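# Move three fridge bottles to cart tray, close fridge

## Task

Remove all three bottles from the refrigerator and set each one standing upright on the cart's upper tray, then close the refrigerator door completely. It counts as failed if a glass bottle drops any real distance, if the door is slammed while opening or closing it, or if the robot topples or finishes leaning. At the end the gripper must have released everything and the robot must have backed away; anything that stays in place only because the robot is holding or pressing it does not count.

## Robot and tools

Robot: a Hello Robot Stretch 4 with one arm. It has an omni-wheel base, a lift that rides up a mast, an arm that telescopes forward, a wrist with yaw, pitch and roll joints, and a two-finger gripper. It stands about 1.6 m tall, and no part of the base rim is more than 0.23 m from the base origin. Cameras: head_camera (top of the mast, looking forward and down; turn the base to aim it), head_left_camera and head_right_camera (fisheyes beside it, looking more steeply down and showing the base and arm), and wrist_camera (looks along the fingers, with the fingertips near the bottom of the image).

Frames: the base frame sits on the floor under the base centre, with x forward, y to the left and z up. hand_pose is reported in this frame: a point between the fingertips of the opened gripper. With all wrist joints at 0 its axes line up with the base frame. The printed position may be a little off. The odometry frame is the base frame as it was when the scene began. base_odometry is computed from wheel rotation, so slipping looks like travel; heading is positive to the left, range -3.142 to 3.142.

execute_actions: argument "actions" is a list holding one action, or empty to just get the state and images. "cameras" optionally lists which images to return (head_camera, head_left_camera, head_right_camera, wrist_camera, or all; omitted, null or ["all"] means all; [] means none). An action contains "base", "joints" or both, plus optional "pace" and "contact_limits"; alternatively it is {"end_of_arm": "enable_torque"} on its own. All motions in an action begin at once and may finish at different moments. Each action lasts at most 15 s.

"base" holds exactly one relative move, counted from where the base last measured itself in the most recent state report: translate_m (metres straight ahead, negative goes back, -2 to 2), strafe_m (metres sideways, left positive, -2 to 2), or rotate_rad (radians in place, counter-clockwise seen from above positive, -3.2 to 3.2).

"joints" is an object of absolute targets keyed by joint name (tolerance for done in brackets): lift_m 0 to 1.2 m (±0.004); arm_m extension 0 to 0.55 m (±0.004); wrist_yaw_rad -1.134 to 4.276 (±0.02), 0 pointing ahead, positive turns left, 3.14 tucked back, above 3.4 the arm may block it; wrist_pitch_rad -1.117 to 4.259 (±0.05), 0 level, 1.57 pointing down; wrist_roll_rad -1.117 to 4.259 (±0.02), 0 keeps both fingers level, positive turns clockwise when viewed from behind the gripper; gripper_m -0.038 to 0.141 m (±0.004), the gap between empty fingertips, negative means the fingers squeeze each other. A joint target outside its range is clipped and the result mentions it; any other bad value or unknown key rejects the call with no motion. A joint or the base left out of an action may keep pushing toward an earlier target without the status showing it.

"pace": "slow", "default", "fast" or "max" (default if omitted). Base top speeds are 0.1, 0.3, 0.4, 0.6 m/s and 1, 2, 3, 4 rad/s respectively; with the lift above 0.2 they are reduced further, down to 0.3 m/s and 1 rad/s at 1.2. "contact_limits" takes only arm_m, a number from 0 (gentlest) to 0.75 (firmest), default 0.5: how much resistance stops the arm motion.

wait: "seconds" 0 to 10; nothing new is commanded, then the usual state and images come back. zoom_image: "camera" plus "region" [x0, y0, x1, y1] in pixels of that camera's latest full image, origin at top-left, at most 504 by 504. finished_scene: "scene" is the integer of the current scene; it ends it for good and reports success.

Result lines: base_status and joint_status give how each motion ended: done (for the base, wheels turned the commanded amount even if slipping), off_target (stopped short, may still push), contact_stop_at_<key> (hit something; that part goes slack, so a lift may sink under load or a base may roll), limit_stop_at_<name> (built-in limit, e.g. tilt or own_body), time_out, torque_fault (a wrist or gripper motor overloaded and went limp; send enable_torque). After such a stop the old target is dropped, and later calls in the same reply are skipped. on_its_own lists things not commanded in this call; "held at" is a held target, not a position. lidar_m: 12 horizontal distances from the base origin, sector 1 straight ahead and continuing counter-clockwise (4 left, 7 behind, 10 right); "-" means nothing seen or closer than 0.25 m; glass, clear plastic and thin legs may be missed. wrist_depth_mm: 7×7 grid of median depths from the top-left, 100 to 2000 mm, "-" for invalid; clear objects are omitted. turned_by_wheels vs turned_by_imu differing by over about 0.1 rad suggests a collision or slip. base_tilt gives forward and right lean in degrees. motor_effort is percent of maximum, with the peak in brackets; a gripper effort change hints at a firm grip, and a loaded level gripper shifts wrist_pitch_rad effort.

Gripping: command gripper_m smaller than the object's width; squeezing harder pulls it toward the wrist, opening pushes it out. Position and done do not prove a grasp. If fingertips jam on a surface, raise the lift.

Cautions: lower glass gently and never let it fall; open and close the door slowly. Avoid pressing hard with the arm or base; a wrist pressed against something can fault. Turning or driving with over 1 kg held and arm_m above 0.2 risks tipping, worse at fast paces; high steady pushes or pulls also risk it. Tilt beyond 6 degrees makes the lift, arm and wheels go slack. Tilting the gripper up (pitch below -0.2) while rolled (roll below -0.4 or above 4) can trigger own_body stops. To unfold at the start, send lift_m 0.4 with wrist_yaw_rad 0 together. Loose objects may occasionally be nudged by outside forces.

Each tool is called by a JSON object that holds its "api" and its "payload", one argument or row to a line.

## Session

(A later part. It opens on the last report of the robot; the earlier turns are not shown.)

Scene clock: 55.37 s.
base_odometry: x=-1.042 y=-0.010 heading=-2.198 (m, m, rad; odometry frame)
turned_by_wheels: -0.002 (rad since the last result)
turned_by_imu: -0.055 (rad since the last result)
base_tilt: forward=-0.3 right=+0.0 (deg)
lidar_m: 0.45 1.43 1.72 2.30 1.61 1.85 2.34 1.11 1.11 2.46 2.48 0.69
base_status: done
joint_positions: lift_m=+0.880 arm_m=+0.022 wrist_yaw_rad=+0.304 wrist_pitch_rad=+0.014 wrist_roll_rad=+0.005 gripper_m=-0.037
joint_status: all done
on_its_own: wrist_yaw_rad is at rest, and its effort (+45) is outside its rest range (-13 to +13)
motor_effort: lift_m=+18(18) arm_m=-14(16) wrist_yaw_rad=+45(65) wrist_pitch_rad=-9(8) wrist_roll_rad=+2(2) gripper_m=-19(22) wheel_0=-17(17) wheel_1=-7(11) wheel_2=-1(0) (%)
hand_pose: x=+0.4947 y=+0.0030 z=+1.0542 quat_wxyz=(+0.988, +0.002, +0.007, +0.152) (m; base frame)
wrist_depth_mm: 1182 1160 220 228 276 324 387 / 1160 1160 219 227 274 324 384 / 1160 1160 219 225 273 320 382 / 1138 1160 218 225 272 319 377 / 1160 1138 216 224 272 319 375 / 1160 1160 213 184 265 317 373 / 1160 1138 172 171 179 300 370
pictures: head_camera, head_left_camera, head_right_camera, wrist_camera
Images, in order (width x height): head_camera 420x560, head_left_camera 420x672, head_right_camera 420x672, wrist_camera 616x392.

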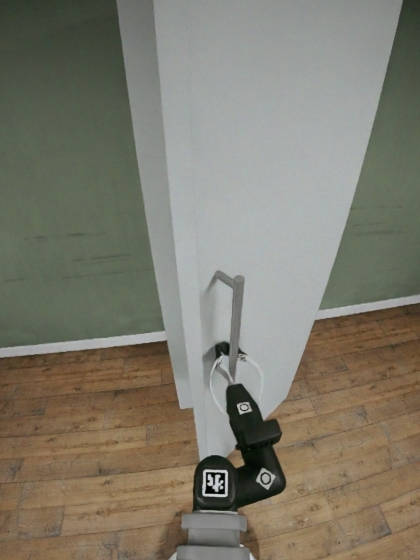

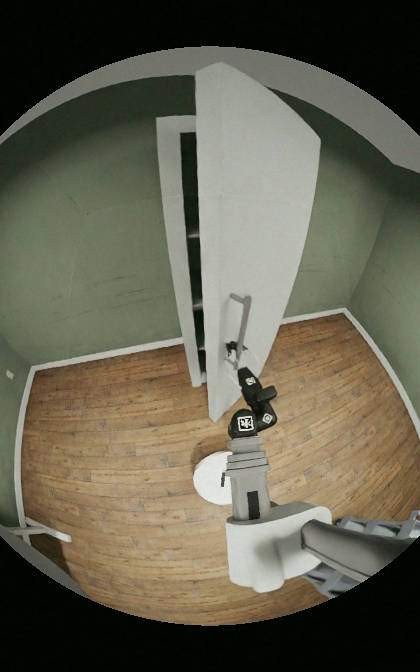

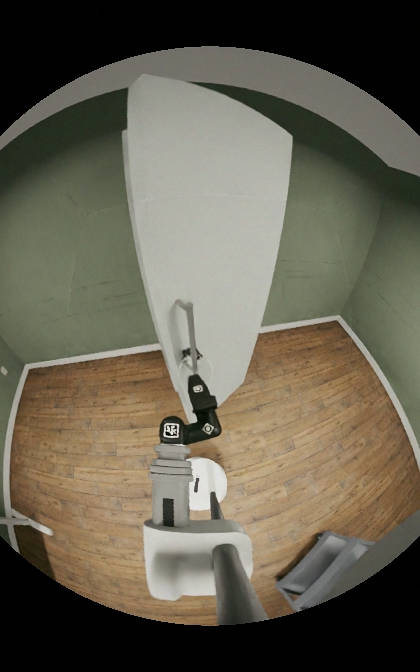

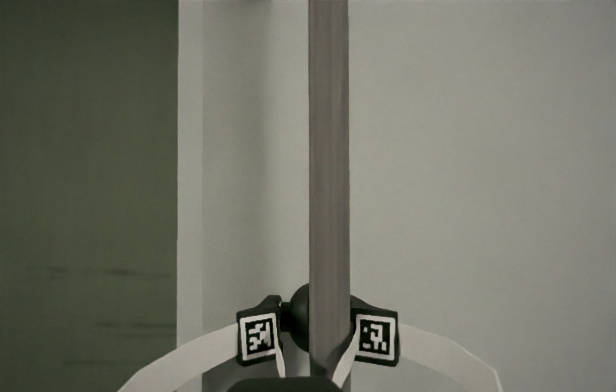

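{"api": "execute_actions", "payload": {
  "actions": [
    {"joints":{"gripper_m":0.06}}
  ],
  "cameras": []
}}

{"api": "execute_actions", "payload": {
  "actions": [
    {"base":{"translate_m":-0.15},"pace":"slow"}
  ],
  "cameras": ["head_left_camera"]
}}

{"api": "execute_actions", "payload": {
  "actions": [
    {"base":{"strafe_m":0.3},"joints":{"gripper_m":0,"wrist_yaw_rad":0}}
  ]
}}

Scene clock: 57.23 s.
base_odometry: x=-1.042 y=-0.010 heading=-2.197 (m, m, rad; odometry frame)
turned_by_wheels: +0.001 (rad since the last result)
turned_by_imu: +0.002 (rad since the last result)
base_tilt: forward=-0.1 right=+0.0 (deg)
lidar_m: 0.48 1.42 1.73 2.31 1.59 1.89 2.36 1.11 1.12 2.47 2.47 0.77
base_status: not commanded
joint_positions: lift_m=+0.880 arm_m=+0.021 wrist_yaw_rad=+0.320 wrist_pitch_rad=+0.013 wrist_roll_rad=+0.006 gripper_m=+0.060
joint_status: all done
motor_effort: lift_m=+18(19) arm_m=-8(14) wrist_yaw_rad=+0(46) wrist_pitch_rad=-4(7) wrist_roll_rad=+2(2) gripper_m=-3(17) wheel_0=-7(17) wheel_1=-3(6) wheel_2=-1(1) (%)
hand_pose: x=+0.4937 y=+0.0077 z=+1.0545 quat_wxyz=(+0.987, +0.002, +0.007, +0.159) (m; base frame)
wrist_depth_mm: 1229 1205 285 304 332 366 410 / 1182 1205 283 301 330 364 407 / 1182 1182 283 300 330 364 404 / 1205 1182 283 298 329 362 399 / 1182 1160 281 298 325 362 397 / 1182 1160 270 228 320 359 397 / 1160 1138 268 224 312 355 394
pictures: none
No camera images: the call's "cameras" was empty. Leave "cameras" out to get every camera's image.

Scene clock: 60.00 s.
base_odometry: x=-0.954 y=+0.112 heading=-2.197 (m, m, rad; odometry frame)
turned_by_wheels: -0.001 (rad since the last result)
turned_by_imu: +0.001 (rad since the last result)
base_tilt: forward=-0.3 right=-0.1 (deg)
lidar_m: 0.89 1.56 1.90 2.27 1.54 1.83 2.21 0.99 1.01 2.49 2.50 1.03
base_status: done
joint_positions: lift_m=+0.880 arm_m=+0.021 wrist_yaw_rad=+0.320 wrist_pitch_rad=+0.013 wrist_roll_rad=+0.006 gripper_m=+0.060
joint_status: not commanded
motor_effort: lift_m=+18(19) arm_m=-8(8) wrist_yaw_rad=+1(2) wrist_pitch_rad=-6(5) wrist_roll_rad=+2(1) gripper_m=-4(3) wheel_0=-6(8) wheel_1=-4(5) wheel_2=+4(6) (%)
hand_pose: x=+0.4936 y=+0.0077 z=+1.0545 quat_wxyz=(+0.987, +0.002, +0.007, +0.159) (m; base frame)
wrist_depth_mm: 1397 1336 1308 668 661 654 634 / 1336 1308 1308 661 661 647 640 / 1308 1308 1281 668 647 647 640 / 1336 1308 1308 661 654 640 640 / 1336 1336 1281 661 654 640 627 / 1336 1308 661 661 640 647 634 / 1336 1308 1255 654 647 640 621
pictures: head_left_camera
Images, in order (width x height): head_left_camera 420x672.

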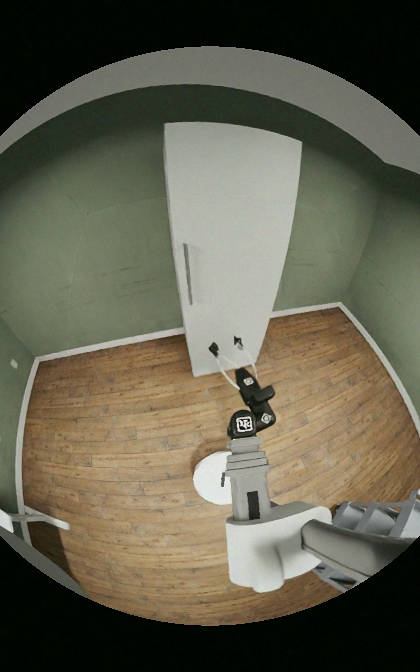

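Scene clock: 62.33 s.
base_odometry: x=-0.711 y=-0.064 heading=-2.198 (m, m, rad; odometry frame)
turned_by_wheels: +0.000 (rad since the last result)
turned_by_imu: +0.001 (rad since the last result)
base_tilt: forward=-0.4 right=-0.1 (deg)
lidar_m: 0.89 1.50 1.84 1.99 1.27 1.47 2.24 1.20 1.21 2.78 2.68 0.97
base_status: done
joint_positions: lift_m=+0.880 arm_m=+0.021 wrist_yaw_rad=+0.000 wrist_pitch_rad=+0.013 wrist_roll_rad=+0.006 gripper_m=+0.000
joint_status: all done
motor_effort: lift_m=+18(18) arm_m=-8(8) wrist_yaw_rad=+0(9) wrist_pitch_rad=-8(5) wrist_roll_rad=+2(2) gripper_m=-4(5) wheel_0=-3(13) wheel_1=+1(8) wheel_2=+0(1) (%)
hand_pose: x=+0.4808 y=-0.0874 z=+1.0544 quat_wxyz=(+1.000, +0.003, +0.007, +0.000) (m; base frame)
wrist_depth_mm: 1118 1160 1255 683 707 750 798 / 1138 1182 1205 683 699 741 809 / 1118 1182 1255 676 707 750 798 / 1118 1138 1205 668 707 741 798 / 1118 1138 1205 676 691 741 788 / 1118 1138 1205 204 691 732 788 / 1118 1138 182 185 163 732 788
pictures: head_camera, head_left_camera, head_right_camera, wrist_camera
Images, in order (width x height): head_camera 420x560, head_left_camera 420x672, head_right_camera 420x672, wrist_camera 616x392.

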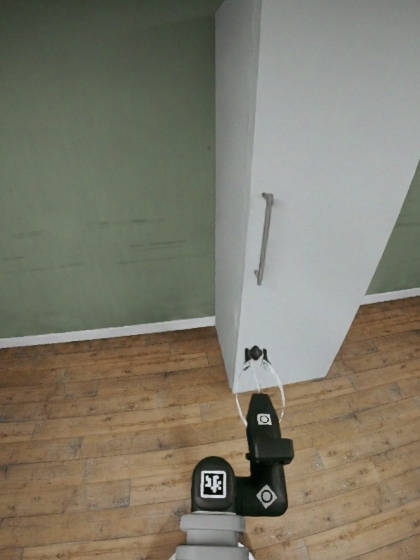

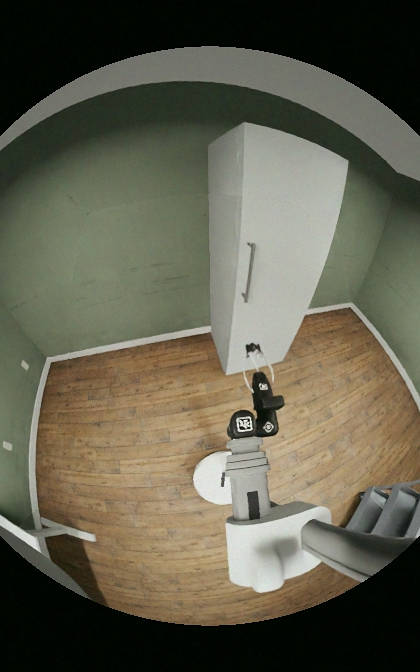

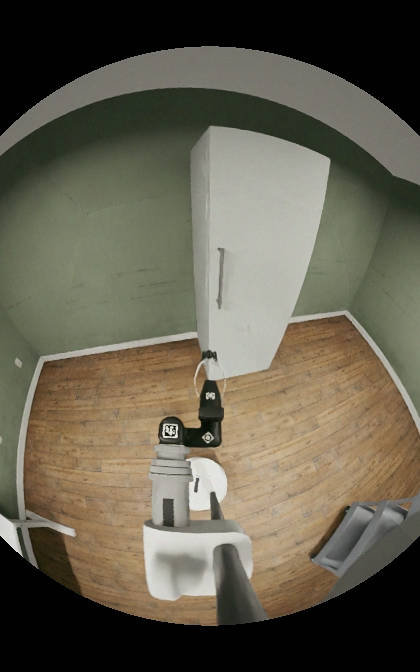

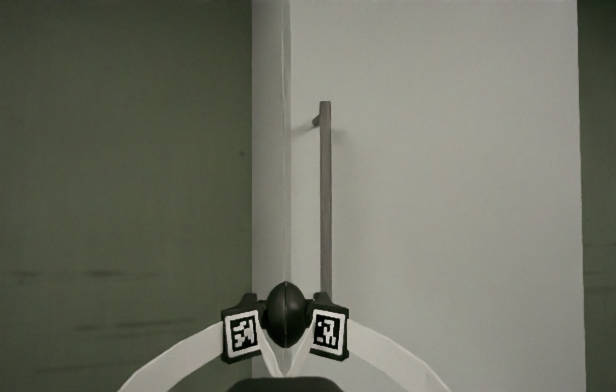

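{"api": "execute_actions", "payload": {
  "actions": [
    {"base":{"rotate_rad":0.2},"joints":{"gripper_m":0.07,"wrist_yaw_rad":0.32}}
  ],
  "cameras": []
}}

{"api": "execute_actions", "payload": {
  "actions": [
    {"base":{"strafe_m":-0.31},"joints":{"arm_m":0.3}}
  ],
  "cameras": ["head_camera","wrist_camera"]
}}

Scene clock: 64.17 s.
base_odometry: x=-0.712 y=-0.064 heading=-1.998 (m, m, rad; odometry frame)
turned_by_wheels: +0.199 (rad since the last result)
turned_by_imu: +0.202 (rad since the last result)
base_tilt: forward=-0.4 right=-0.1 (deg)
lidar_m: 1.09 1.58 2.06 1.56 1.29 1.79 2.23 1.22 1.24 2.77 1.22 0.87
base_status: done
joint_positions: lift_m=+0.880 arm_m=+0.021 wrist_yaw_rad=+0.320 wrist_pitch_rad=+0.013 wrist_roll_rad=+0.006 gripper_m=+0.070
joint_status: all done
motor_effort: lift_m=+19(18) arm_m=-8(8) wrist_yaw_rad=+1(6) wrist_pitch_rad=-7(7) wrist_roll_rad=+1(2) gripper_m=-3(4) wheel_0=-5(9) wheel_1=-1(8) wheel_2=-3(8) (%)
hand_pose: x=+0.4936 y=+0.0077 z=+1.0544 quat_wxyz=(+0.987, +0.002, +0.007, +0.159) (m; base frame)
wrist_depth_mm: 1576 1430 1336 1255 1182 1118 544 / 1537 1464 1336 1281 1182 1138 554 / 1537 1430 1336 1281 1182 1118 544 / 1537 1397 1308 1281 1182 1118 554 / 1499 1430 1308 1255 1182 1118 559 / 1537 1430 1281 1229 219 1118 564 / 1537 1397 1281 1205 1138 1025 554
pictures: none
No camera images: the call's "cameras" was empty. Leave "cameras" out to get every camera's image.

Scene clock: 66.53 s.
base_odometry: x=-0.994 y=+0.064 heading=-1.998 (m, m, rad; odometry frame)
turned_by_wheels: +0.000 (rad since the last result)
turned_by_imu: +0.001 (rad since the last result)
base_tilt: forward=-0.3 right=+0.0 (deg)
lidar_m: 0.81 1.56 2.17 1.56 1.59 2.19 2.26 1.04 1.07 2.48 2.10 0.90
base_status: done
joint_positions: lift_m=+0.880 arm_m=+0.299 wrist_yaw_rad=+0.320 wrist_pitch_rad=+0.013 wrist_roll_rad=+0.006 gripper_m=+0.070
joint_status: all done
motor_effort: lift_m=+18(18) arm_m=+8(7) wrist_yaw_rad=+1(1) wrist_pitch_rad=-7(6) wrist_roll_rad=+2(1) gripper_m=-4(3) wheel_0=+4(12) wheel_1=-1(9) wheel_2=+0(2) (%)
hand_pose: x=+0.7708 y=+0.0077 z=+1.0544 quat_wxyz=(+0.987, +0.002, +0.007, +0.159) (m; base frame)
wrist_depth_mm: 1182 1098 1060 329 310 294 279 / 1182 1098 1025 325 310 293 278 / 1182 1118 1042 327 309 291 278 / 1205 1098 1042 325 307 290 277 / 1182 1098 1025 325 306 290 276 / 1160 1098 991 324 219 287 276 / 1160 1060 991 253 300 285 274
pictures: head_camera, wrist_camera
Images, in order (width x height): head_camera 420x560, wrist_camera 616x392.

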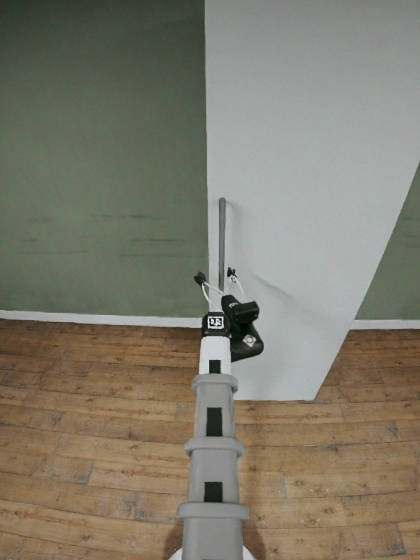

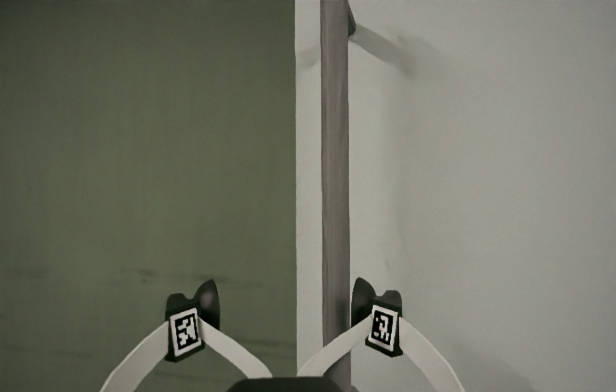

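{"api": "execute_actions", "payload": {
  "actions": [
    {"base":{"strafe_m":-0.008},"joints":{"arm_m":0.38},"contact_limits":{"arm_m":0.2}}
  ],
  "cameras": []
}}

{"api": "execute_actions", "payload": {
  "actions": [
    {"joints":{"gripper_m":-0.038}}
  ],
  "cameras": ["wrist_camera"]
}}

{"api": "execute_actions", "payload": {
  "actions": [
    {"joints":{"arm_m":0.31},"pace":"max","contact_limits":{"arm_m":0.75}}
  ],
  "cameras": ["head_camera","wrist_camera"]
}}

Scene clock: 67.93 s.
base_odometry: x=-1.001 y=+0.068 heading=-1.998 (m, m, rad; odometry frame)
turned_by_wheels: -0.001 (rad since the last result)
turned_by_imu: +0.000 (rad since the last result)
base_tilt: forward=-0.2 right=+0.0 (deg)
lidar_m: 0.83 1.54 2.18 1.59 1.59 2.21 2.27 1.03 1.07 2.45 2.11 0.89
base_status: done
joint_positions: lift_m=+0.880 arm_m=+0.378 wrist_yaw_rad=+0.310 wrist_pitch_rad=+0.013 wrist_roll_rad=+0.006 gripper_m=+0.070
joint_status: all done
on_its_own: wrist_yaw_rad is at rest, and its effort (+28) is outside its rest range (-13 to +13)
motor_effort: lift_m=+18(18) arm_m=+14(13) wrist_yaw_rad=+28(28) wrist_pitch_rad=-6(6) wrist_roll_rad=+1(1) gripper_m=-2(2) wheel_0=+2(13) wheel_1=-1(7) wheel_2=-9(9) (%)
contact_limits: arm_m 0.2
hand_pose: x=+0.8498 y=+0.0049 z=+1.0544 quat_wxyz=(+0.988, +0.002, +0.007, +0.155) (m; base frame)
wrist_depth_mm: 1078 1008 946 243 236 224 214 / 1060 991 931 243 235 221 213 / 1060 1008 946 241 234 221 213 / 1078 991 931 241 232 221 212 / 1060 976 946 239 232 220 211 / 1060 1008 254 239 216 219 210 / 1060 960 253 183 229 216 211
pictures: none
No camera images: the call's "cameras" was empty. Leave "cameras" out to get every camera's image.

Scene clock: 69.70 s.
base_odometry: x=-1.001 y=+0.067 heading=-1.997 (m, m, rad; odometry frame)
turned_by_wheels: +0.001 (rad since the last result)
turned_by_imu: +0.002 (rad since the last result)
base_tilt: forward=-0.2 right=-0.1 (deg)
lidar_m: 0.80 1.56 2.14 1.58 1.60 2.19 2.26 1.03 1.06 2.45 2.07 0.89
base_status: not commanded
joint_positions: lift_m=+0.880 arm_m=+0.380 wrist_yaw_rad=+0.327 wrist_pitch_rad=+0.014 wrist_roll_rad=+0.006 gripper_m=-0.037
joint_status: all done
on_its_own: wrist_yaw_rad is at rest, and its effort (-20) is outside its rest range (-13 to +13)
motor_effort: lift_m=+19(18) arm_m=-2(14) wrist_yaw_rad=-20(36) wrist_pitch_rad=-6(7) wrist_roll_rad=+1(2) gripper_m=-26(26) wheel_0=-1(2) wheel_1=-1(1) wheel_2=+10(11) (%)
hand_pose: x=+0.8524 y=+0.0100 z=+1.0543 quat_wxyz=(+0.987, +0.002, +0.007, +0.163) (m; base frame)
wrist_depth_mm: 1098 1025 960 236 228 215 206 / 1098 1042 960 236 227 214 204 / 1078 1025 946 234 226 213 204 / 1078 1008 946 234 226 213 204 / 1098 1008 931 234 225 212 203 / 1098 1008 931 181 223 211 202 / 1098 991 174 176 172 209 202
pictures: wrist_camera
Images, in order (width x height): wrist_camera 616x392.

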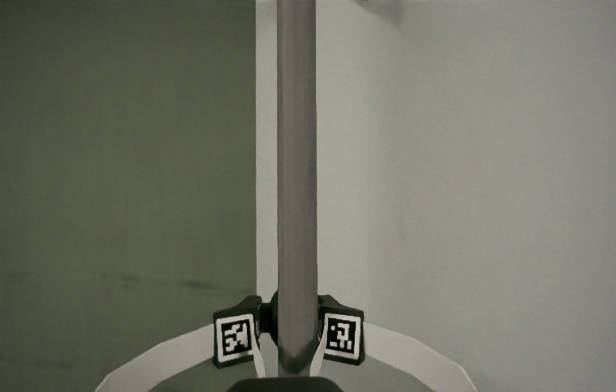

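Scene clock: 70.97 s.
base_odometry: x=-1.001 y=+0.067 heading=-1.998 (m, m, rad; odometry frame)
turned_by_wheels: -0.001 (rad since the last result)
turned_by_imu: -0.017 (rad since the last result)
base_tilt: forward=-0.5 right=-0.1 (deg)
lidar_m: 0.73 1.57 2.12 1.57 1.58 2.27 2.26 1.05 1.08 2.45 2.13 0.84
base_status: not commanded
joint_positions: lift_m=+0.880 arm_m=+0.311 wrist_yaw_rad=+0.319 wrist_pitch_rad=+0.013 wrist_roll_rad=+0.006 gripper_m=-0.037
joint_status: all done
motor_effort: lift_m=+19(19) arm_m=-4(26) wrist_yaw_rad=+1(35) wrist_pitch_rad=-7(19) wrist_roll_rad=+1(3) gripper_m=-17(33) wheel_0=+0(4) wheel_1=-2(5) wheel_2=-2(20) (%)
contact_limits: arm_m 0.75
hand_pose: x=+0.7828 y=+0.0076 z=+1.0544 quat_wxyz=(+0.987, +0.002, +0.007, +0.159) (m; base frame)
wrist_depth_mm: 1160 1098 1008 228 224 218 216 / 1138 1078 1008 226 224 218 214 / 1160 1098 1025 225 223 218 214 / 1160 1060 991 224 221 216 213 / 1160 1078 991 224 220 216 213 / 1118 1042 1008 169 220 216 212 / 1160 1025 176 164 173 214 211
pictures: head_camera, wrist_camera
Images, in order (width x height): head_camera 420x560, wrist_camera 616x392.

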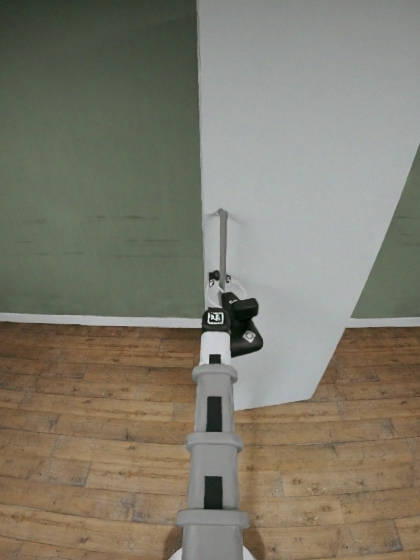

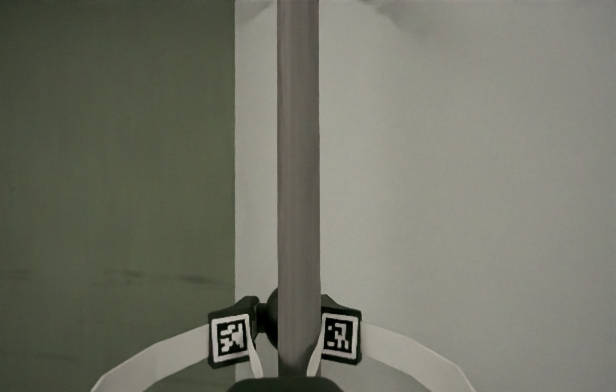

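{"api": "execute_actions", "payload": {
  "actions": [
    {"base":{"strafe_m":-0.07},"joints":{"arm_m":0.175},"pace":"slow"}
  ],
  "cameras": []
}}

{"api": "execute_actions", "payload": {
  "actions": [
    {"base":{"strafe_m":-0.14},"joints":{"arm_m":0.072,"wrist_yaw_rad":0.44},"pace":"slow"}
  ],
  "cameras": []
}}

{"api": "execute_actions", "payload": {
  "actions": [
    {"base":{"strafe_m":-0.11},"joints":{"arm_m":0.04,"wrist_yaw_rad":0.6},"pace":"slow"}
  ],
  "cameras": ["head_left_camera","wrist_camera"]
}}

Scene clock: 73.97 s.
base_odometry: x=-1.064 y=+0.096 heading=-1.997 (m, m, rad; odometry frame)
turned_by_wheels: +0.001 (rad since the last result)
turned_by_imu: +0.003 (rad since the last result)
base_tilt: forward=-0.4 right=+0.0 (deg)
lidar_m: 0.60 1.56 2.14 1.63 1.67 2.33 1.08 1.00 1.04 2.39 2.12 0.77
base_status: done
joint_positions: lift_m=+0.880 arm_m=+0.176 wrist_yaw_rad=+0.320 wrist_pitch_rad=+0.014 wrist_roll_rad=+0.006 gripper_m=-0.037
joint_status: all done
motor_effort: lift_m=+19(20) arm_m=-8(9) wrist_yaw_rad=-1(40) wrist_pitch_rad=-8(8) wrist_roll_rad=+0(2) gripper_m=-18(20) wheel_0=+8(18) wheel_1=+1(7) wheel_2=+3(5) (%)
hand_pose: x=+0.6487 y=+0.0079 z=+1.0543 quat_wxyz=(+0.987, +0.002, +0.007, +0.159) (m; base frame)
wrist_depth_mm: 1336 1229 236 242 249 257 265 / 1336 1229 236 241 247 256 263 / 1281 1229 234 239 248 255 263 / 1308 1229 233 238 247 255 262 / 1308 1205 232 237 245 253 260 / 1308 1205 229 180 246 252 259 / 1308 154 176 174 168 251 257
pictures: none
No camera images: the call's "cameras" was empty. Leave "cameras" out to get every camera's image.

Scene clock: 76.50 s.
base_odometry: x=-1.192 y=+0.154 heading=-1.996 (m, m, rad; odometry frame)
turned_by_wheels: +0.001 (rad since the last result)
turned_by_imu: +0.002 (rad since the last result)
base_tilt: forward=-0.4 right=+0.0 (deg)
lidar_m: 0.48 1.57 2.15 1.80 1.77 2.33 0.99 0.92 2.35 2.25 2.11 0.75
base_status: done
joint_positions: lift_m=+0.880 arm_m=+0.073 wrist_yaw_rad=+0.448 wrist_pitch_rad=+0.013 wrist_roll_rad=+0.006 gripper_m=-0.038
joint_status: all done
on_its_own: wrist_yaw_rad is at rest, and its effort (-23) is outside its rest range (-13 to +13)
motor_effort: lift_m=+19(19) arm_m=-6(12) wrist_yaw_rad=-23(30) wrist_pitch_rad=-7(10) wrist_roll_rad=+0(0) gripper_m=-16(19) wheel_0=+12(13) wheel_1=+0(11) wheel_2=-2(2) (%)
hand_pose: x=+0.5417 y=+0.0463 z=+1.0543 quat_wxyz=(+0.975, +0.001, +0.007, +0.222) (m; base frame)
wrist_depth_mm: 1708 1499 214 235 251 270 287 / 1756 1537 213 234 249 268 286 / 1708 1499 212 231 249 266 285 / 1756 1499 212 233 247 265 283 / 1708 1499 212 231 246 264 282 / 1708 1499 172 195 246 263 279 / 1661 160 168 179 167 262 278
pictures: none
No camera images: the call's "cameras" was empty. Leave "cameras" out to get every camera's image.

Scene clock: 78.73 s.
base_odometry: x=-1.291 y=+0.200 heading=-1.995 (m, m, rad; odometry frame)
turned_by_wheels: +0.001 (rad since the last result)
turned_by_imu: +0.002 (rad since the last result)
base_tilt: forward=-0.3 right=+0.0 (deg)
lidar_m: 0.44 0.47 2.13 1.90 1.91 2.36 0.93 0.86 2.22 2.14 2.11 0.88
base_status: done
joint_positions: lift_m=+0.880 arm_m=+0.041 wrist_yaw_rad=+0.617 wrist_pitch_rad=+0.013 wrist_roll_rad=+0.006 gripper_m=-0.038
joint_status: all done
on_its_own: wrist_yaw_rad is at rest, and its effort (-49) is outside its rest range (-13 to +13)
motor_effort: lift_m=+19(19) arm_m=-3(14) wrist_yaw_rad=-49(47) wrist_pitch_rad=-6(10) wrist_roll_rad=+1(1) gripper_m=-14(22) wheel_0=+18(18) wheel_1=+2(11) wheel_2=-1(3) (%)
hand_pose: x=+0.4974 y=+0.0956 z=+1.0543 quat_wxyz=(+0.953, +0.001, +0.007, +0.304) (m; base frame)
wrist_depth_mm: - - 217 233 247 262 277 / - 1921 216 233 246 260 274 / - 1863 216 232 245 259 273 / - 1863 214 231 243 257 271 / - 1921 214 230 243 257 271 / - 1921 173 206 241 255 268 / - 163 170 185 159 253 268
pictures: head_left_camera, wrist_camera
Images, in order (width x height): head_left_camera 420x672, wrist_camera 616x392.

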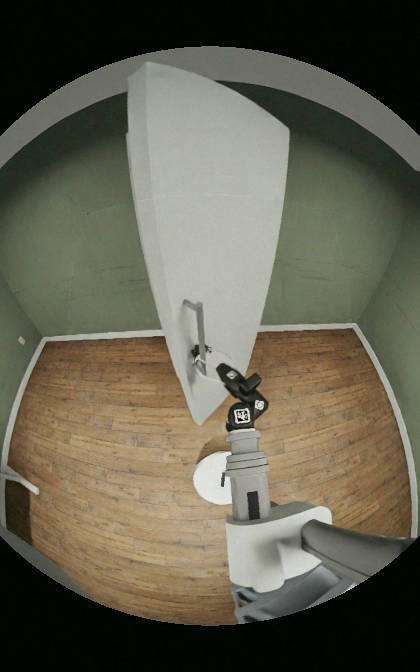

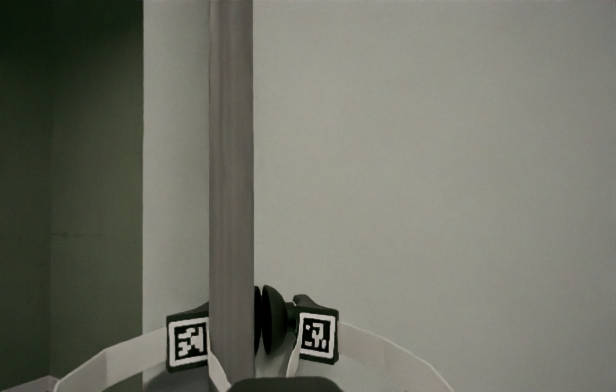

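{"api": "execute_actions", "payload": {
  "actions": [
    {"base":{"strafe_m":-0.11},"joints":{"arm_m":0.02,"wrist_yaw_rad":0.83},"pace":"slow"}
  ],
  "cameras": ["wrist_camera"]
}}

{"api": "execute_actions", "payload": {
  "actions": [
    {"base":{"strafe_m":-0.11},"joints":{"arm_m":0.025,"wrist_yaw_rad":1.0},"pace":"slow"}
  ],
  "cameras": ["wrist_camera"]
}}

{"api": "execute_actions", "payload": {
  "actions": [
    {"base":{"strafe_m":-0.11},"joints":{"arm_m":0.04,"wrist_yaw_rad":1.17},"pace":"slow"}
  ],
  "cameras": ["head_left_camera","wrist_camera"]
}}

Scene clock: 81.17 s.
base_odometry: x=-1.391 y=+0.245 heading=-1.994 (m, m, rad; odometry frame)
turned_by_wheels: +0.001 (rad since the last result)
turned_by_imu: +0.002 (rad since the last result)
base_tilt: forward=-0.3 right=-0.1 (deg)
lidar_m: 0.50 0.41 2.14 2.00 2.03 2.37 0.86 0.80 2.12 2.04 2.11 1.56
base_status: done
joint_positions: lift_m=+0.880 arm_m=+0.021 wrist_yaw_rad=+0.844 wrist_pitch_rad=+0.013 wrist_roll_rad=+0.006 gripper_m=-0.038
joint_status: all done
on_its_own: wrist_yaw_rad is at rest, and its effort (-40) is outside its rest range (-13 to +13)
motor_effort: lift_m=+19(19) arm_m=-4(12) wrist_yaw_rad=-40(44) wrist_pitch_rad=-7(7) wrist_roll_rad=+1(0) gripper_m=-17(21) wheel_0=+14(18) wheel_1=+3(11) wheel_2=-1(0) (%)
hand_pose: x=+0.4486 y=+0.1575 z=+1.0543 quat_wxyz=(+0.912, +0.000, +0.007, +0.410) (m; base frame)
wrist_depth_mm: - - 167 232 239 247 254 / - - 167 229 237 247 252 / - - 166 229 236 245 252 / - - 165 229 236 242 251 / - - 165 228 235 243 249 / - - 164 206 234 241 248 / - 160 163 193 162 240 247
pictures: wrist_camera
Images, in order (width x height): wrist_camera 616x392.

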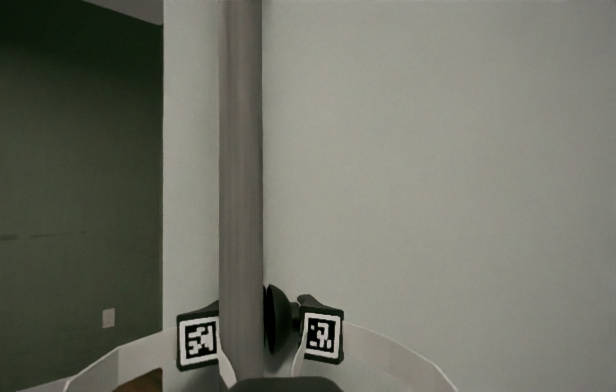

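Scene clock: 83.40 s.
base_odometry: x=-1.491 y=+0.290 heading=-1.992 (m, m, rad; odometry frame)
turned_by_wheels: +0.002 (rad since the last result)
turned_by_imu: +0.005 (rad since the last result)
base_tilt: forward=-0.4 right=-0.1 (deg)
lidar_m: 0.56 0.41 2.15 2.11 2.12 2.35 0.80 0.75 2.00 1.93 2.02 1.55
base_status: done
joint_positions: lift_m=+0.880 arm_m=+0.024 wrist_yaw_rad=+1.022 wrist_pitch_rad=+0.013 wrist_roll_rad=+0.006 gripper_m=-0.038
joint_status: wrist_yaw_rad off_target (ended at +1.022, target +1.000); the others done
on_its_own: wrist_yaw_rad is at rest, and its effort (-62) is outside its rest range (-13 to +13)
motor_effort: lift_m=+19(19) arm_m=+6(8) wrist_yaw_rad=-62(62) wrist_pitch_rad=-5(9) wrist_roll_rad=+1(1) gripper_m=-14(21) wheel_0=+19(19) wheel_1=+4(8) wheel_2=+0(2) (%)
hand_pose: x=+0.4200 y=+0.2004 z=+1.0544 quat_wxyz=(+0.872, -0.001, +0.007, +0.489) (m; base frame)
wrist_depth_mm: - - 170 229 234 238 242 / - - 170 229 233 236 240 / - - 168 228 231 236 239 / - - 167 227 230 236 239 / - - 167 226 230 234 237 / - - 166 198 227 233 236 / - 167 164 190 156 232 236
pictures: wrist_camera
Images, in order (width x height): wrist_camera 616x392.

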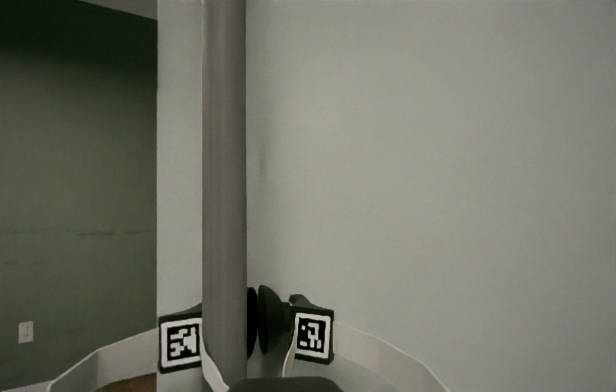

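Scene clock: 85.63 s.
base_odometry: x=-1.591 y=+0.335 heading=-1.990 (m, m, rad; odometry frame)
turned_by_wheels: +0.002 (rad since the last result)
turned_by_imu: +0.015 (rad since the last result)
base_tilt: forward=-0.4 right=+0.0 (deg)
lidar_m: 0.62 0.39 2.18 2.21 2.29 1.05 0.73 0.71 1.88 1.82 1.91 1.55
base_status: done
joint_positions: lift_m=+0.880 arm_m=+0.038 wrist_yaw_rad=+1.192 wrist_pitch_rad=+0.013 wrist_roll_rad=+0.007 gripper_m=-0.038
joint_status: wrist_yaw_rad off_target (ended at +1.192, target +1.170); the others done
on_its_own: wrist_yaw_rad is at rest, and its effort (-64) is outside its rest range (-13 to +13)
motor_effort: lift_m=+19(19) arm_m=+11(12) wrist_yaw_rad=-64(66) wrist_pitch_rad=-6(7) wrist_roll_rad=+0(0) gripper_m=-16(21) wheel_0=+18(20) wheel_1=+5(7) wheel_2=-1(1) (%)
hand_pose: x=+0.3967 y=+0.2358 z=+1.0544 quat_wxyz=(+0.827, -0.001, +0.007, +0.561) (m; base frame)
wrist_depth_mm: - - 228 229 230 232 233 / - - 227 228 229 231 232 / - - 226 228 229 229 230 / - - 224 227 228 229 230 / - - 224 226 227 227 228 / - - 174 205 226 227 229 / - 164 169 181 161 226 228
pictures: head_left_camera, wrist_camera
Images, in order (width x height): head_left_camera 420x672, wrist_camera 616x392.

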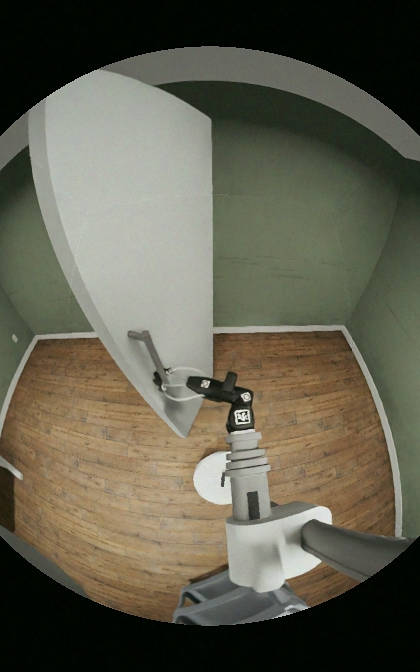

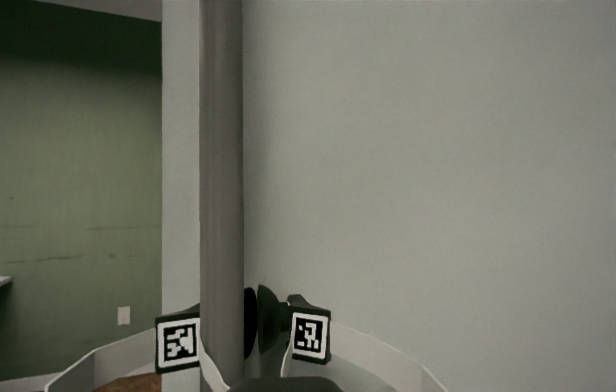

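{"api": "execute_actions", "payload": {
  "actions": [
    {"base":{"strafe_m":-0.12},"joints":{"arm_m":0.025,"wrist_yaw_rad":1.33},"pace":"slow"}
  ],
  "cameras": ["wrist_camera"]
}}

{"api": "execute_actions", "payload": {
  "actions": [
    {"base":{"strafe_m":-0.12},"joints":{"arm_m":0.05,"wrist_yaw_rad":1.45},"pace":"slow"}
  ],
  "cameras": ["head_left_camera","wrist_camera"]
}}

Scene clock: 88.17 s.
base_odometry: x=-1.700 y=+0.384 heading=-1.990 (m, m, rad; odometry frame)
turned_by_wheels: +0.000 (rad since the last result)
turned_by_imu: +0.001 (rad since the last result)
base_tilt: forward=-0.2 right=+0.1 (deg)
lidar_m: 0.74 0.39 0.44 2.33 2.40 0.93 0.69 0.94 1.75 1.70 1.79 1.55
base_status: done
joint_positions: lift_m=+0.880 arm_m=+0.026 wrist_yaw_rad=+1.330 wrist_pitch_rad=+0.013 wrist_roll_rad=+0.006 gripper_m=-0.037
joint_status: all done
motor_effort: lift_m=+19(19) arm_m=-7(10) wrist_yaw_rad=-1(60) wrist_pitch_rad=-6(8) wrist_roll_rad=-1(1) gripper_m=-18(22) wheel_0=+6(15) wheel_1=-4(11) wheel_2=+0(1) (%)
hand_pose: x=+0.3508 y=+0.2593 z=+1.0543 quat_wxyz=(+0.787, -0.002, +0.007, +0.617) (m; base frame)
wrist_depth_mm: - - 229 233 238 244 248 / - - 227 232 237 242 247 / - - 226 231 236 241 246 / - - 225 230 235 240 243 / - - 224 229 234 239 242 / - - 183 185 233 238 241 / - 157 171 174 167 236 240
pictures: wrist_camera
Images, in order (width x height): wrist_camera 616x392.

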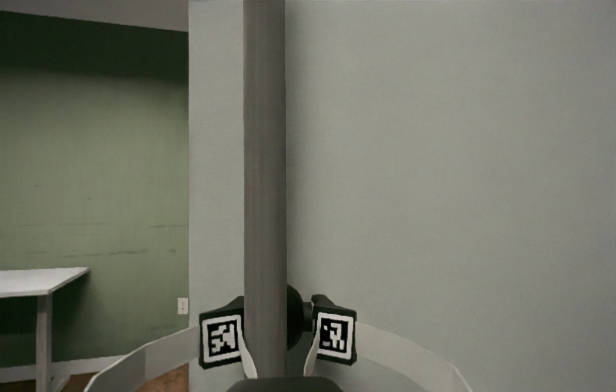

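Scene clock: 90.50 s.
base_odometry: x=-1.810 y=+0.433 heading=-1.990 (m, m, rad; odometry frame)
turned_by_wheels: +0.000 (rad since the last result)
turned_by_imu: +0.001 (rad since the last result)
base_tilt: forward=-0.2 right=-0.1 (deg)
lidar_m: 1.11 0.39 0.41 2.44 2.52 0.83 0.68 2.20 1.64 1.58 1.67 1.55
base_status: done
joint_positions: lift_m=+0.880 arm_m=+0.049 wrist_yaw_rad=+1.450 wrist_pitch_rad=+0.014 wrist_roll_rad=+0.006 gripper_m=-0.037
joint_status: all done
motor_effort: lift_m=+19(19) arm_m=+8(8) wrist_yaw_rad=+1(19) wrist_pitch_rad=-7(8) wrist_roll_rad=+0(0) gripper_m=-19(19) wheel_0=+6(10) wheel_1=-4(10) wheel_2=-1(1) (%)
hand_pose: x=+0.3411 y=+0.2758 z=+1.0543 quat_wxyz=(+0.749, -0.002, +0.007, +0.663) (m; base frame)
wrist_depth_mm: - - 228 236 244 253 260 / - - 227 234 242 252 260 / - - 226 234 242 250 259 / - - 225 232 240 250 257 / - - 224 230 239 249 256 / - - 220 180 238 247 254 / - 155 175 167 168 246 253
pictures: head_left_camera, wrist_camera
Images, in order (width x height): head_left_camera 420x672, wrist_camera 616x392.

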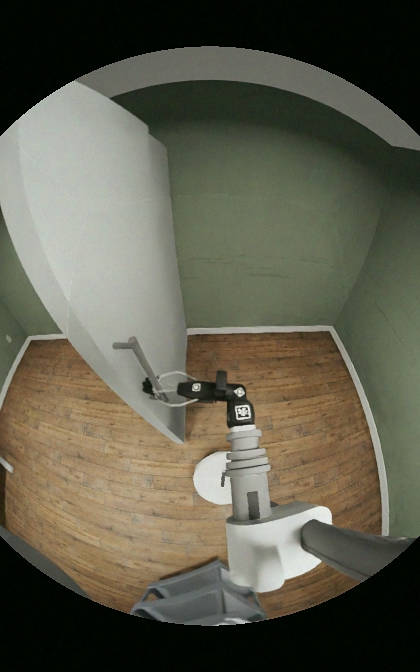

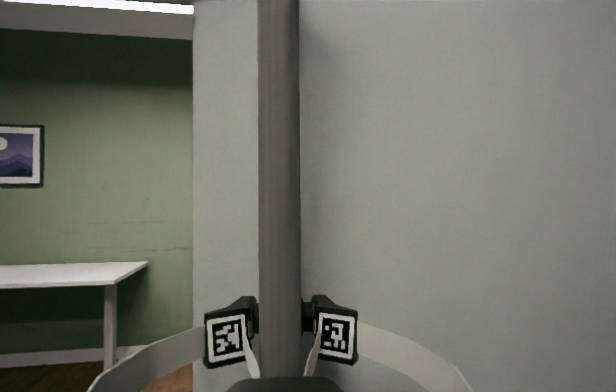

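θ≈1.62. One more, then loosen slightly to test.

{"api": "execute_actions", "payload": {
  "actions": [
    {"base":{"strafe_m":-0.11},"joints":{"arm_m":0.105,"wrist_yaw_rad":1.57},"pace":"slow"}
  ],
  "cameras": ["wrist_camera"]
}}

{"api": "execute_actions", "payload": {
  "actions": [
    {"joints":{"gripper_m":0.06}}
  ],
  "cameras": ["wrist_camera"]
}}

{"api": "execute_actions", "payload": {
  "actions": [
    {"base":{"strafe_m":-0.1},"pace":"slow"}
  ],
  "cameras": ["head_left_camera","wrist_camera"]
}}

Scene clock: 92.87 s.
base_odometry: x=-1.910 y=+0.478 heading=-1.987 (m, m, rad; odometry frame)
turned_by_wheels: +0.003 (rad since the last result)
turned_by_imu: +0.180 (rad since the last result)
base_tilt: forward=-0.3 right=-0.1 (deg)
lidar_m: 0.85 0.42 0.44 2.54 2.78 0.75 0.80 1.80 1.51 1.49 1.69 1.45
base_status: done
joint_positions: lift_m=+0.880 arm_m=+0.103 wrist_yaw_rad=+1.595 wrist_pitch_rad=+0.013 wrist_roll_rad=+0.007 gripper_m=-0.037
joint_status: wrist_yaw_rad off_target (ended at +1.595, target +1.570); the others done
on_its_own: wrist_yaw_rad is at rest, and its effort (-74) is outside its rest range (-13 to +13)
motor_effort: lift_m=+19(19) arm_m=+12(14) wrist_yaw_rad=-74(84) wrist_pitch_rad=-6(10) wrist_roll_rad=-1(1) gripper_m=-24(27) wheel_0=+28(34) wheel_1=+5(10) wheel_2=+8(13) (%)
hand_pose: x=+0.3541 y=+0.2905 z=+1.0544 quat_wxyz=(+0.698, -0.002, +0.007, +0.716) (m; base frame)
wrist_depth_mm: - - 249 237 229 220 214 / - - 247 236 228 218 213 / - - 246 235 227 218 213 / - - 245 234 225 217 211 / - - 244 234 225 216 210 / - - 180 193 224 215 209 / - 154 173 180 163 215 208
pictures: wrist_camera
Images, in order (width x height): wrist_camera 616x392.

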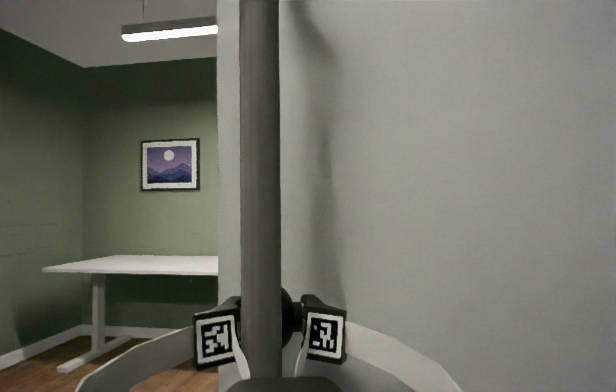

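Scene clock: 94.53 s.
base_odometry: x=-1.910 y=+0.478 heading=-1.989 (m, m, rad; odometry frame)
turned_by_wheels: -0.002 (rad since the last result)
turned_by_imu: -0.002 (rad since the last result)
base_tilt: forward=-0.3 right=-0.1 (deg)
lidar_m: 0.85 0.42 0.44 2.56 2.79 0.72 0.80 1.79 1.50 1.49 1.66 1.45
base_status: not commanded
joint_positions: lift_m=+0.880 arm_m=+0.104 wrist_yaw_rad=+1.570 wrist_pitch_rad=+0.013 wrist_roll_rad=+0.007 gripper_m=+0.060
joint_status: all done
on_its_own: wrist_yaw_rad moved -0.025 to your old target +1.570
motor_effort: lift_m=+19(19) arm_m=+8(12) wrist_yaw_rad=-1(73) wrist_pitch_rad=-5(6) wrist_roll_rad=-1(2) gripper_m=-3(26) wheel_0=+6(28) wheel_1=+4(5) wheel_2=+1(8) (%)
hand_pose: x=+0.3620 y=+0.2884 z=+1.0544 quat_wxyz=(+0.707, -0.002, +0.007, +0.707) (m; base frame)
wrist_depth_mm: - - 260 254 245 236 232 / - - 257 252 245 238 232 / - - 256 252 244 236 231 / - - 255 251 243 236 229 / - - 254 250 242 235 229 / - - 192 249 236 233 228 / - - 190 244 240 232 227
pictures: wrist_camera
Images, in order (width x height): wrist_camera 616x392.

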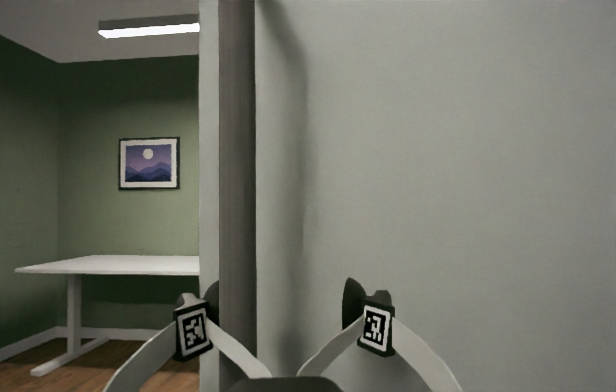

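Scene clock: 96.67 s.
base_odometry: x=-2.002 y=+0.518 heading=-1.989 (m, m, rad; odometry frame)
turned_by_wheels: +0.000 (rad since the last result)
turned_by_imu: +0.001 (rad since the last result)
base_tilt: forward=-0.3 right=-0.1 (deg)
lidar_m: 1.16 0.58 0.48 2.64 1.34 0.77 0.97 1.70 1.40 1.39 1.58 1.43
base_status: done
joint_positions: lift_m=+0.880 arm_m=+0.104 wrist_yaw_rad=+1.570 wrist_pitch_rad=+0.013 wrist_roll_rad=+0.006 gripper_m=+0.060
joint_status: not commanded
motor_effort: lift_m=+19(19) arm_m=+8(8) wrist_yaw_rad=+0(9) wrist_pitch_rad=-5(6) wrist_roll_rad=-1(0) gripper_m=-4(4) wheel_0=+7(11) wheel_1=-4(6) wheel_2=+0(0) (%)
hand_pose: x=+0.3621 y=+0.2884 z=+1.0544 quat_wxyz=(+0.707, -0.002, +0.007, +0.707) (m; base frame)
wrist_depth_mm: - - 359 347 336 327 319 / - - 355 343 336 324 319 / - - 353 343 334 324 317 / - - 351 342 332 324 315 / - - 351 342 330 322 314 / - - 281 340 325 320 312 / - - 282 334 329 320 312
pictures: head_left_camera, wrist_camera
Images, in order (width x height): head_left_camera 420x672, wrist_camera 616x392.

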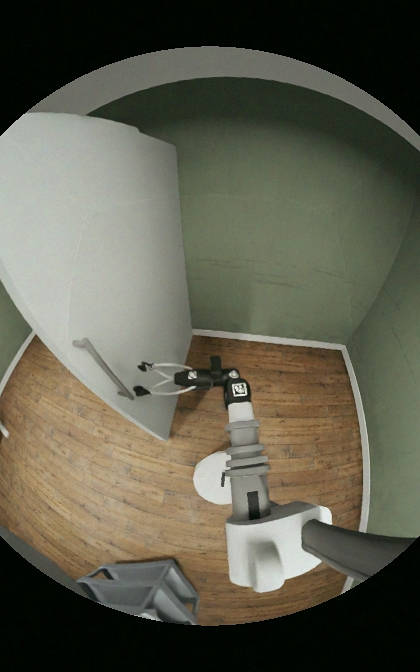

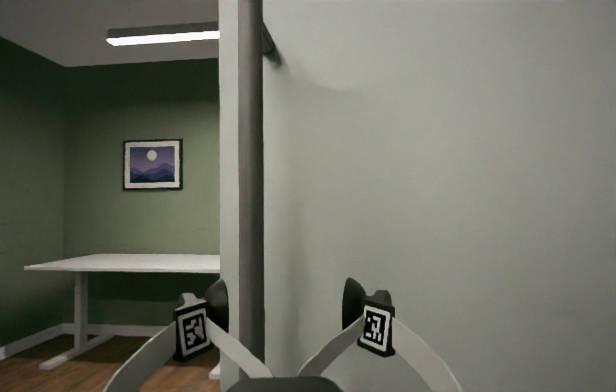

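{"api": "execute_actions", "payload": {
  "actions": [
    {"base":{"rotate_rad":-0.18},"joints":{"arm_m":0.0,"wrist_yaw_rad":1.4}}
  ],
  "cameras": []
}}

{"api": "execute_actions", "payload": {
  "actions": [
    {"base":{"translate_m":-0.3}}
  ],
  "cameras": ["head_left_camera"]
}}

{"api": "execute_actions", "payload": {
  "actions": [
    {"base":{"strafe_m":0.95}}
  ]
}}

Scene clock: 98.47 s.
base_odometry: x=-2.001 y=+0.518 heading=-2.168 (m, m, rad; odometry frame)
turned_by_wheels: -0.179 (rad since the last result)
turned_by_imu: -0.180 (rad since the last result)
base_tilt: forward=-0.2 right=+0.0 (deg)
lidar_m: 1.42 0.65 0.49 2.67 2.69 0.78 0.80 1.97 1.43 1.38 1.46 1.44
base_status: done
joint_positions: lift_m=+0.880 arm_m=+0.004 wrist_yaw_rad=+1.400 wrist_pitch_rad=+0.013 wrist_roll_rad=+0.006 gripper_m=+0.060
joint_status: arm_m off_target (ended at +0.004, target +0.000); the others done
joint sent to its limit — the command would take arm_m past its lower limit, so that joint was sent only as far as its limit.
motor_effort: lift_m=+19(19) arm_m=-8(8) wrist_yaw_rad=+1(7) wrist_pitch_rad=-5(6) wrist_roll_rad=-1(1) gripper_m=-2(3) wheel_0=+4(10) wheel_1=+3(6) wheel_2=+2(7) (%)
hand_pose: x=+0.3102 y=+0.2694 z=+1.0544 quat_wxyz=(+0.765, -0.002, +0.007, +0.644) (m; base frame)
wrist_depth_mm: - - 410 436 459 484 508 / - - 407 433 455 480 508 / - - 404 430 455 484 508 / - - 404 433 452 480 500 / - - 402 430 449 477 500 / - - 343 427 445 473 496 / - - 342 418 436 469 496
pictures: none
No camera images: the call's "cameras" was empty. Leave "cameras" out to get every camera's image.

Scene clock: 100.93 s.
base_odometry: x=-1.833 y=+0.766 heading=-2.169 (m, m, rad; odometry frame)
turned_by_wheels: -0.001 (rad since the last result)
turned_by_imu: +0.001 (rad since the last result)
base_tilt: forward=-0.4 right=-0.1 (deg)
lidar_m: 1.73 0.69 0.73 2.61 2.71 0.49 0.60 1.92 1.44 1.38 1.44 1.79
base_status: done
joint_positions: lift_m=+0.880 arm_m=+0.004 wrist_yaw_rad=+1.400 wrist_pitch_rad=+0.013 wrist_roll_rad=+0.006 gripper_m=+0.060
joint_status: not commanded
motor_effort: lift_m=+19(19) arm_m=-8(8) wrist_yaw_rad=+1(1) wrist_pitch_rad=-6(6) wrist_roll_rad=+0(0) gripper_m=-3(3) wheel_0=-4(10) wheel_1=-4(5) wheel_2=+1(10) (%)
hand_pose: x=+0.3102 y=+0.2694 z=+1.0544 quat_wxyz=(+0.765, -0.002, +0.007, +0.644) (m; base frame)
wrist_depth_mm: - - - - - 492 517 / - - - - - 480 512 / - - - - - 477 517 / - - - - - 477 508 / - - - - - 480 504 / - - - - 462 473 504 / - - - - 521 473 504
pictures: head_left_camera
Images, in order (width x height): head_left_camera 420x672.

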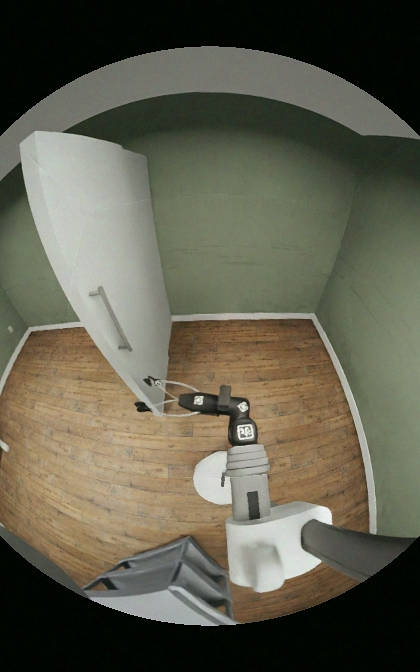

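Scene clock: 105.43 s.
base_odometry: x=-1.048 y=+0.231 heading=-2.169 (m, m, rad; odometry frame)
turned_by_wheels: +0.000 (rad since the last result)
turned_by_imu: +0.001 (rad since the last result)
base_tilt: forward=-0.3 right=+0.0 (deg)
lidar_m: 1.19 1.81 2.51 1.67 1.70 2.08 0.80 0.75 0.78 2.33 2.42 0.66
base_status: done
joint_positions: lift_m=+0.880 arm_m=+0.004 wrist_yaw_rad=+1.400 wrist_pitch_rad=+0.013 wrist_roll_rad=+0.006 gripper_m=+0.060
joint_status: not commanded
motor_effort: lift_m=+19(19) arm_m=-8(8) wrist_yaw_rad=+0(0) wrist_pitch_rad=-6(7) wrist_roll_rad=-1(1) gripper_m=-1(3) wheel_0=-4(12) wheel_1=+0(9) wheel_2=+0(1) (%)
hand_pose: x=+0.3102 y=+0.2694 z=+1.0544 quat_wxyz=(+0.765, -0.002, +0.007, +0.644) (m; base frame)
wrist_depth_mm: - - - - - - 1618 / - - - - - - 1661 / - - - - - - 1661 / - - - - - - 1618 / - - - - - - 1661 / 1756 - - - - - 1618 / - 1708 - - - - 1661
pictures: head_camera, head_left_camera, head_right_camera, wrist_camera
Images, in order (width x height): head_camera 420x560, head_left_camera 420x672, head_right_camera 420x672, wrist_camera 616x392.

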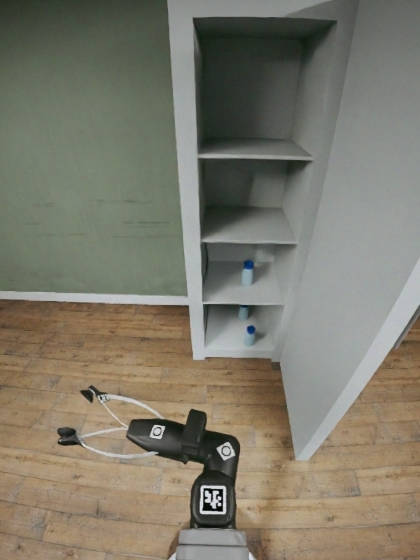

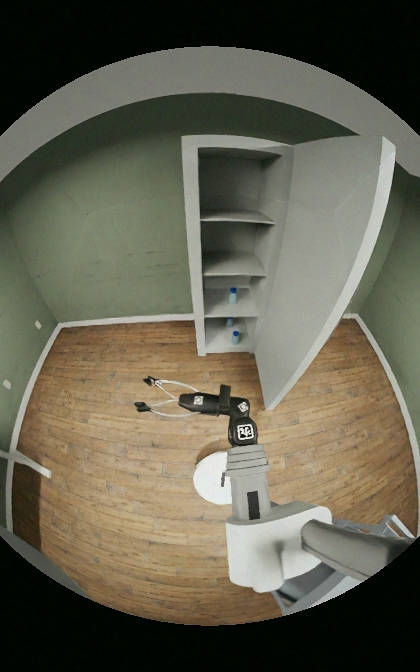

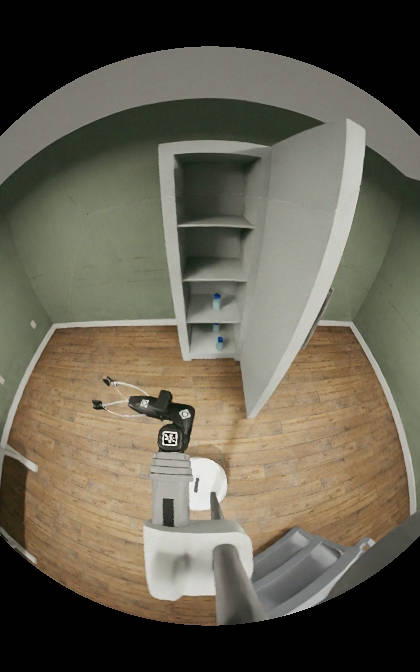

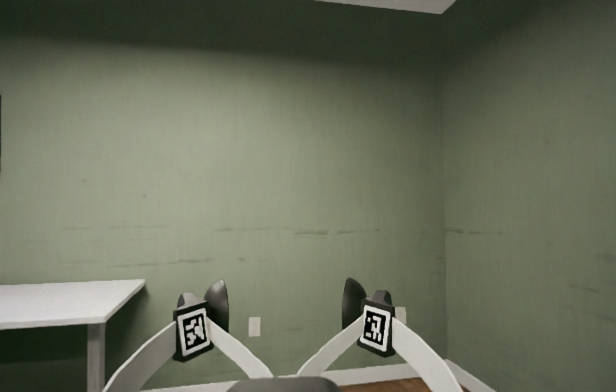

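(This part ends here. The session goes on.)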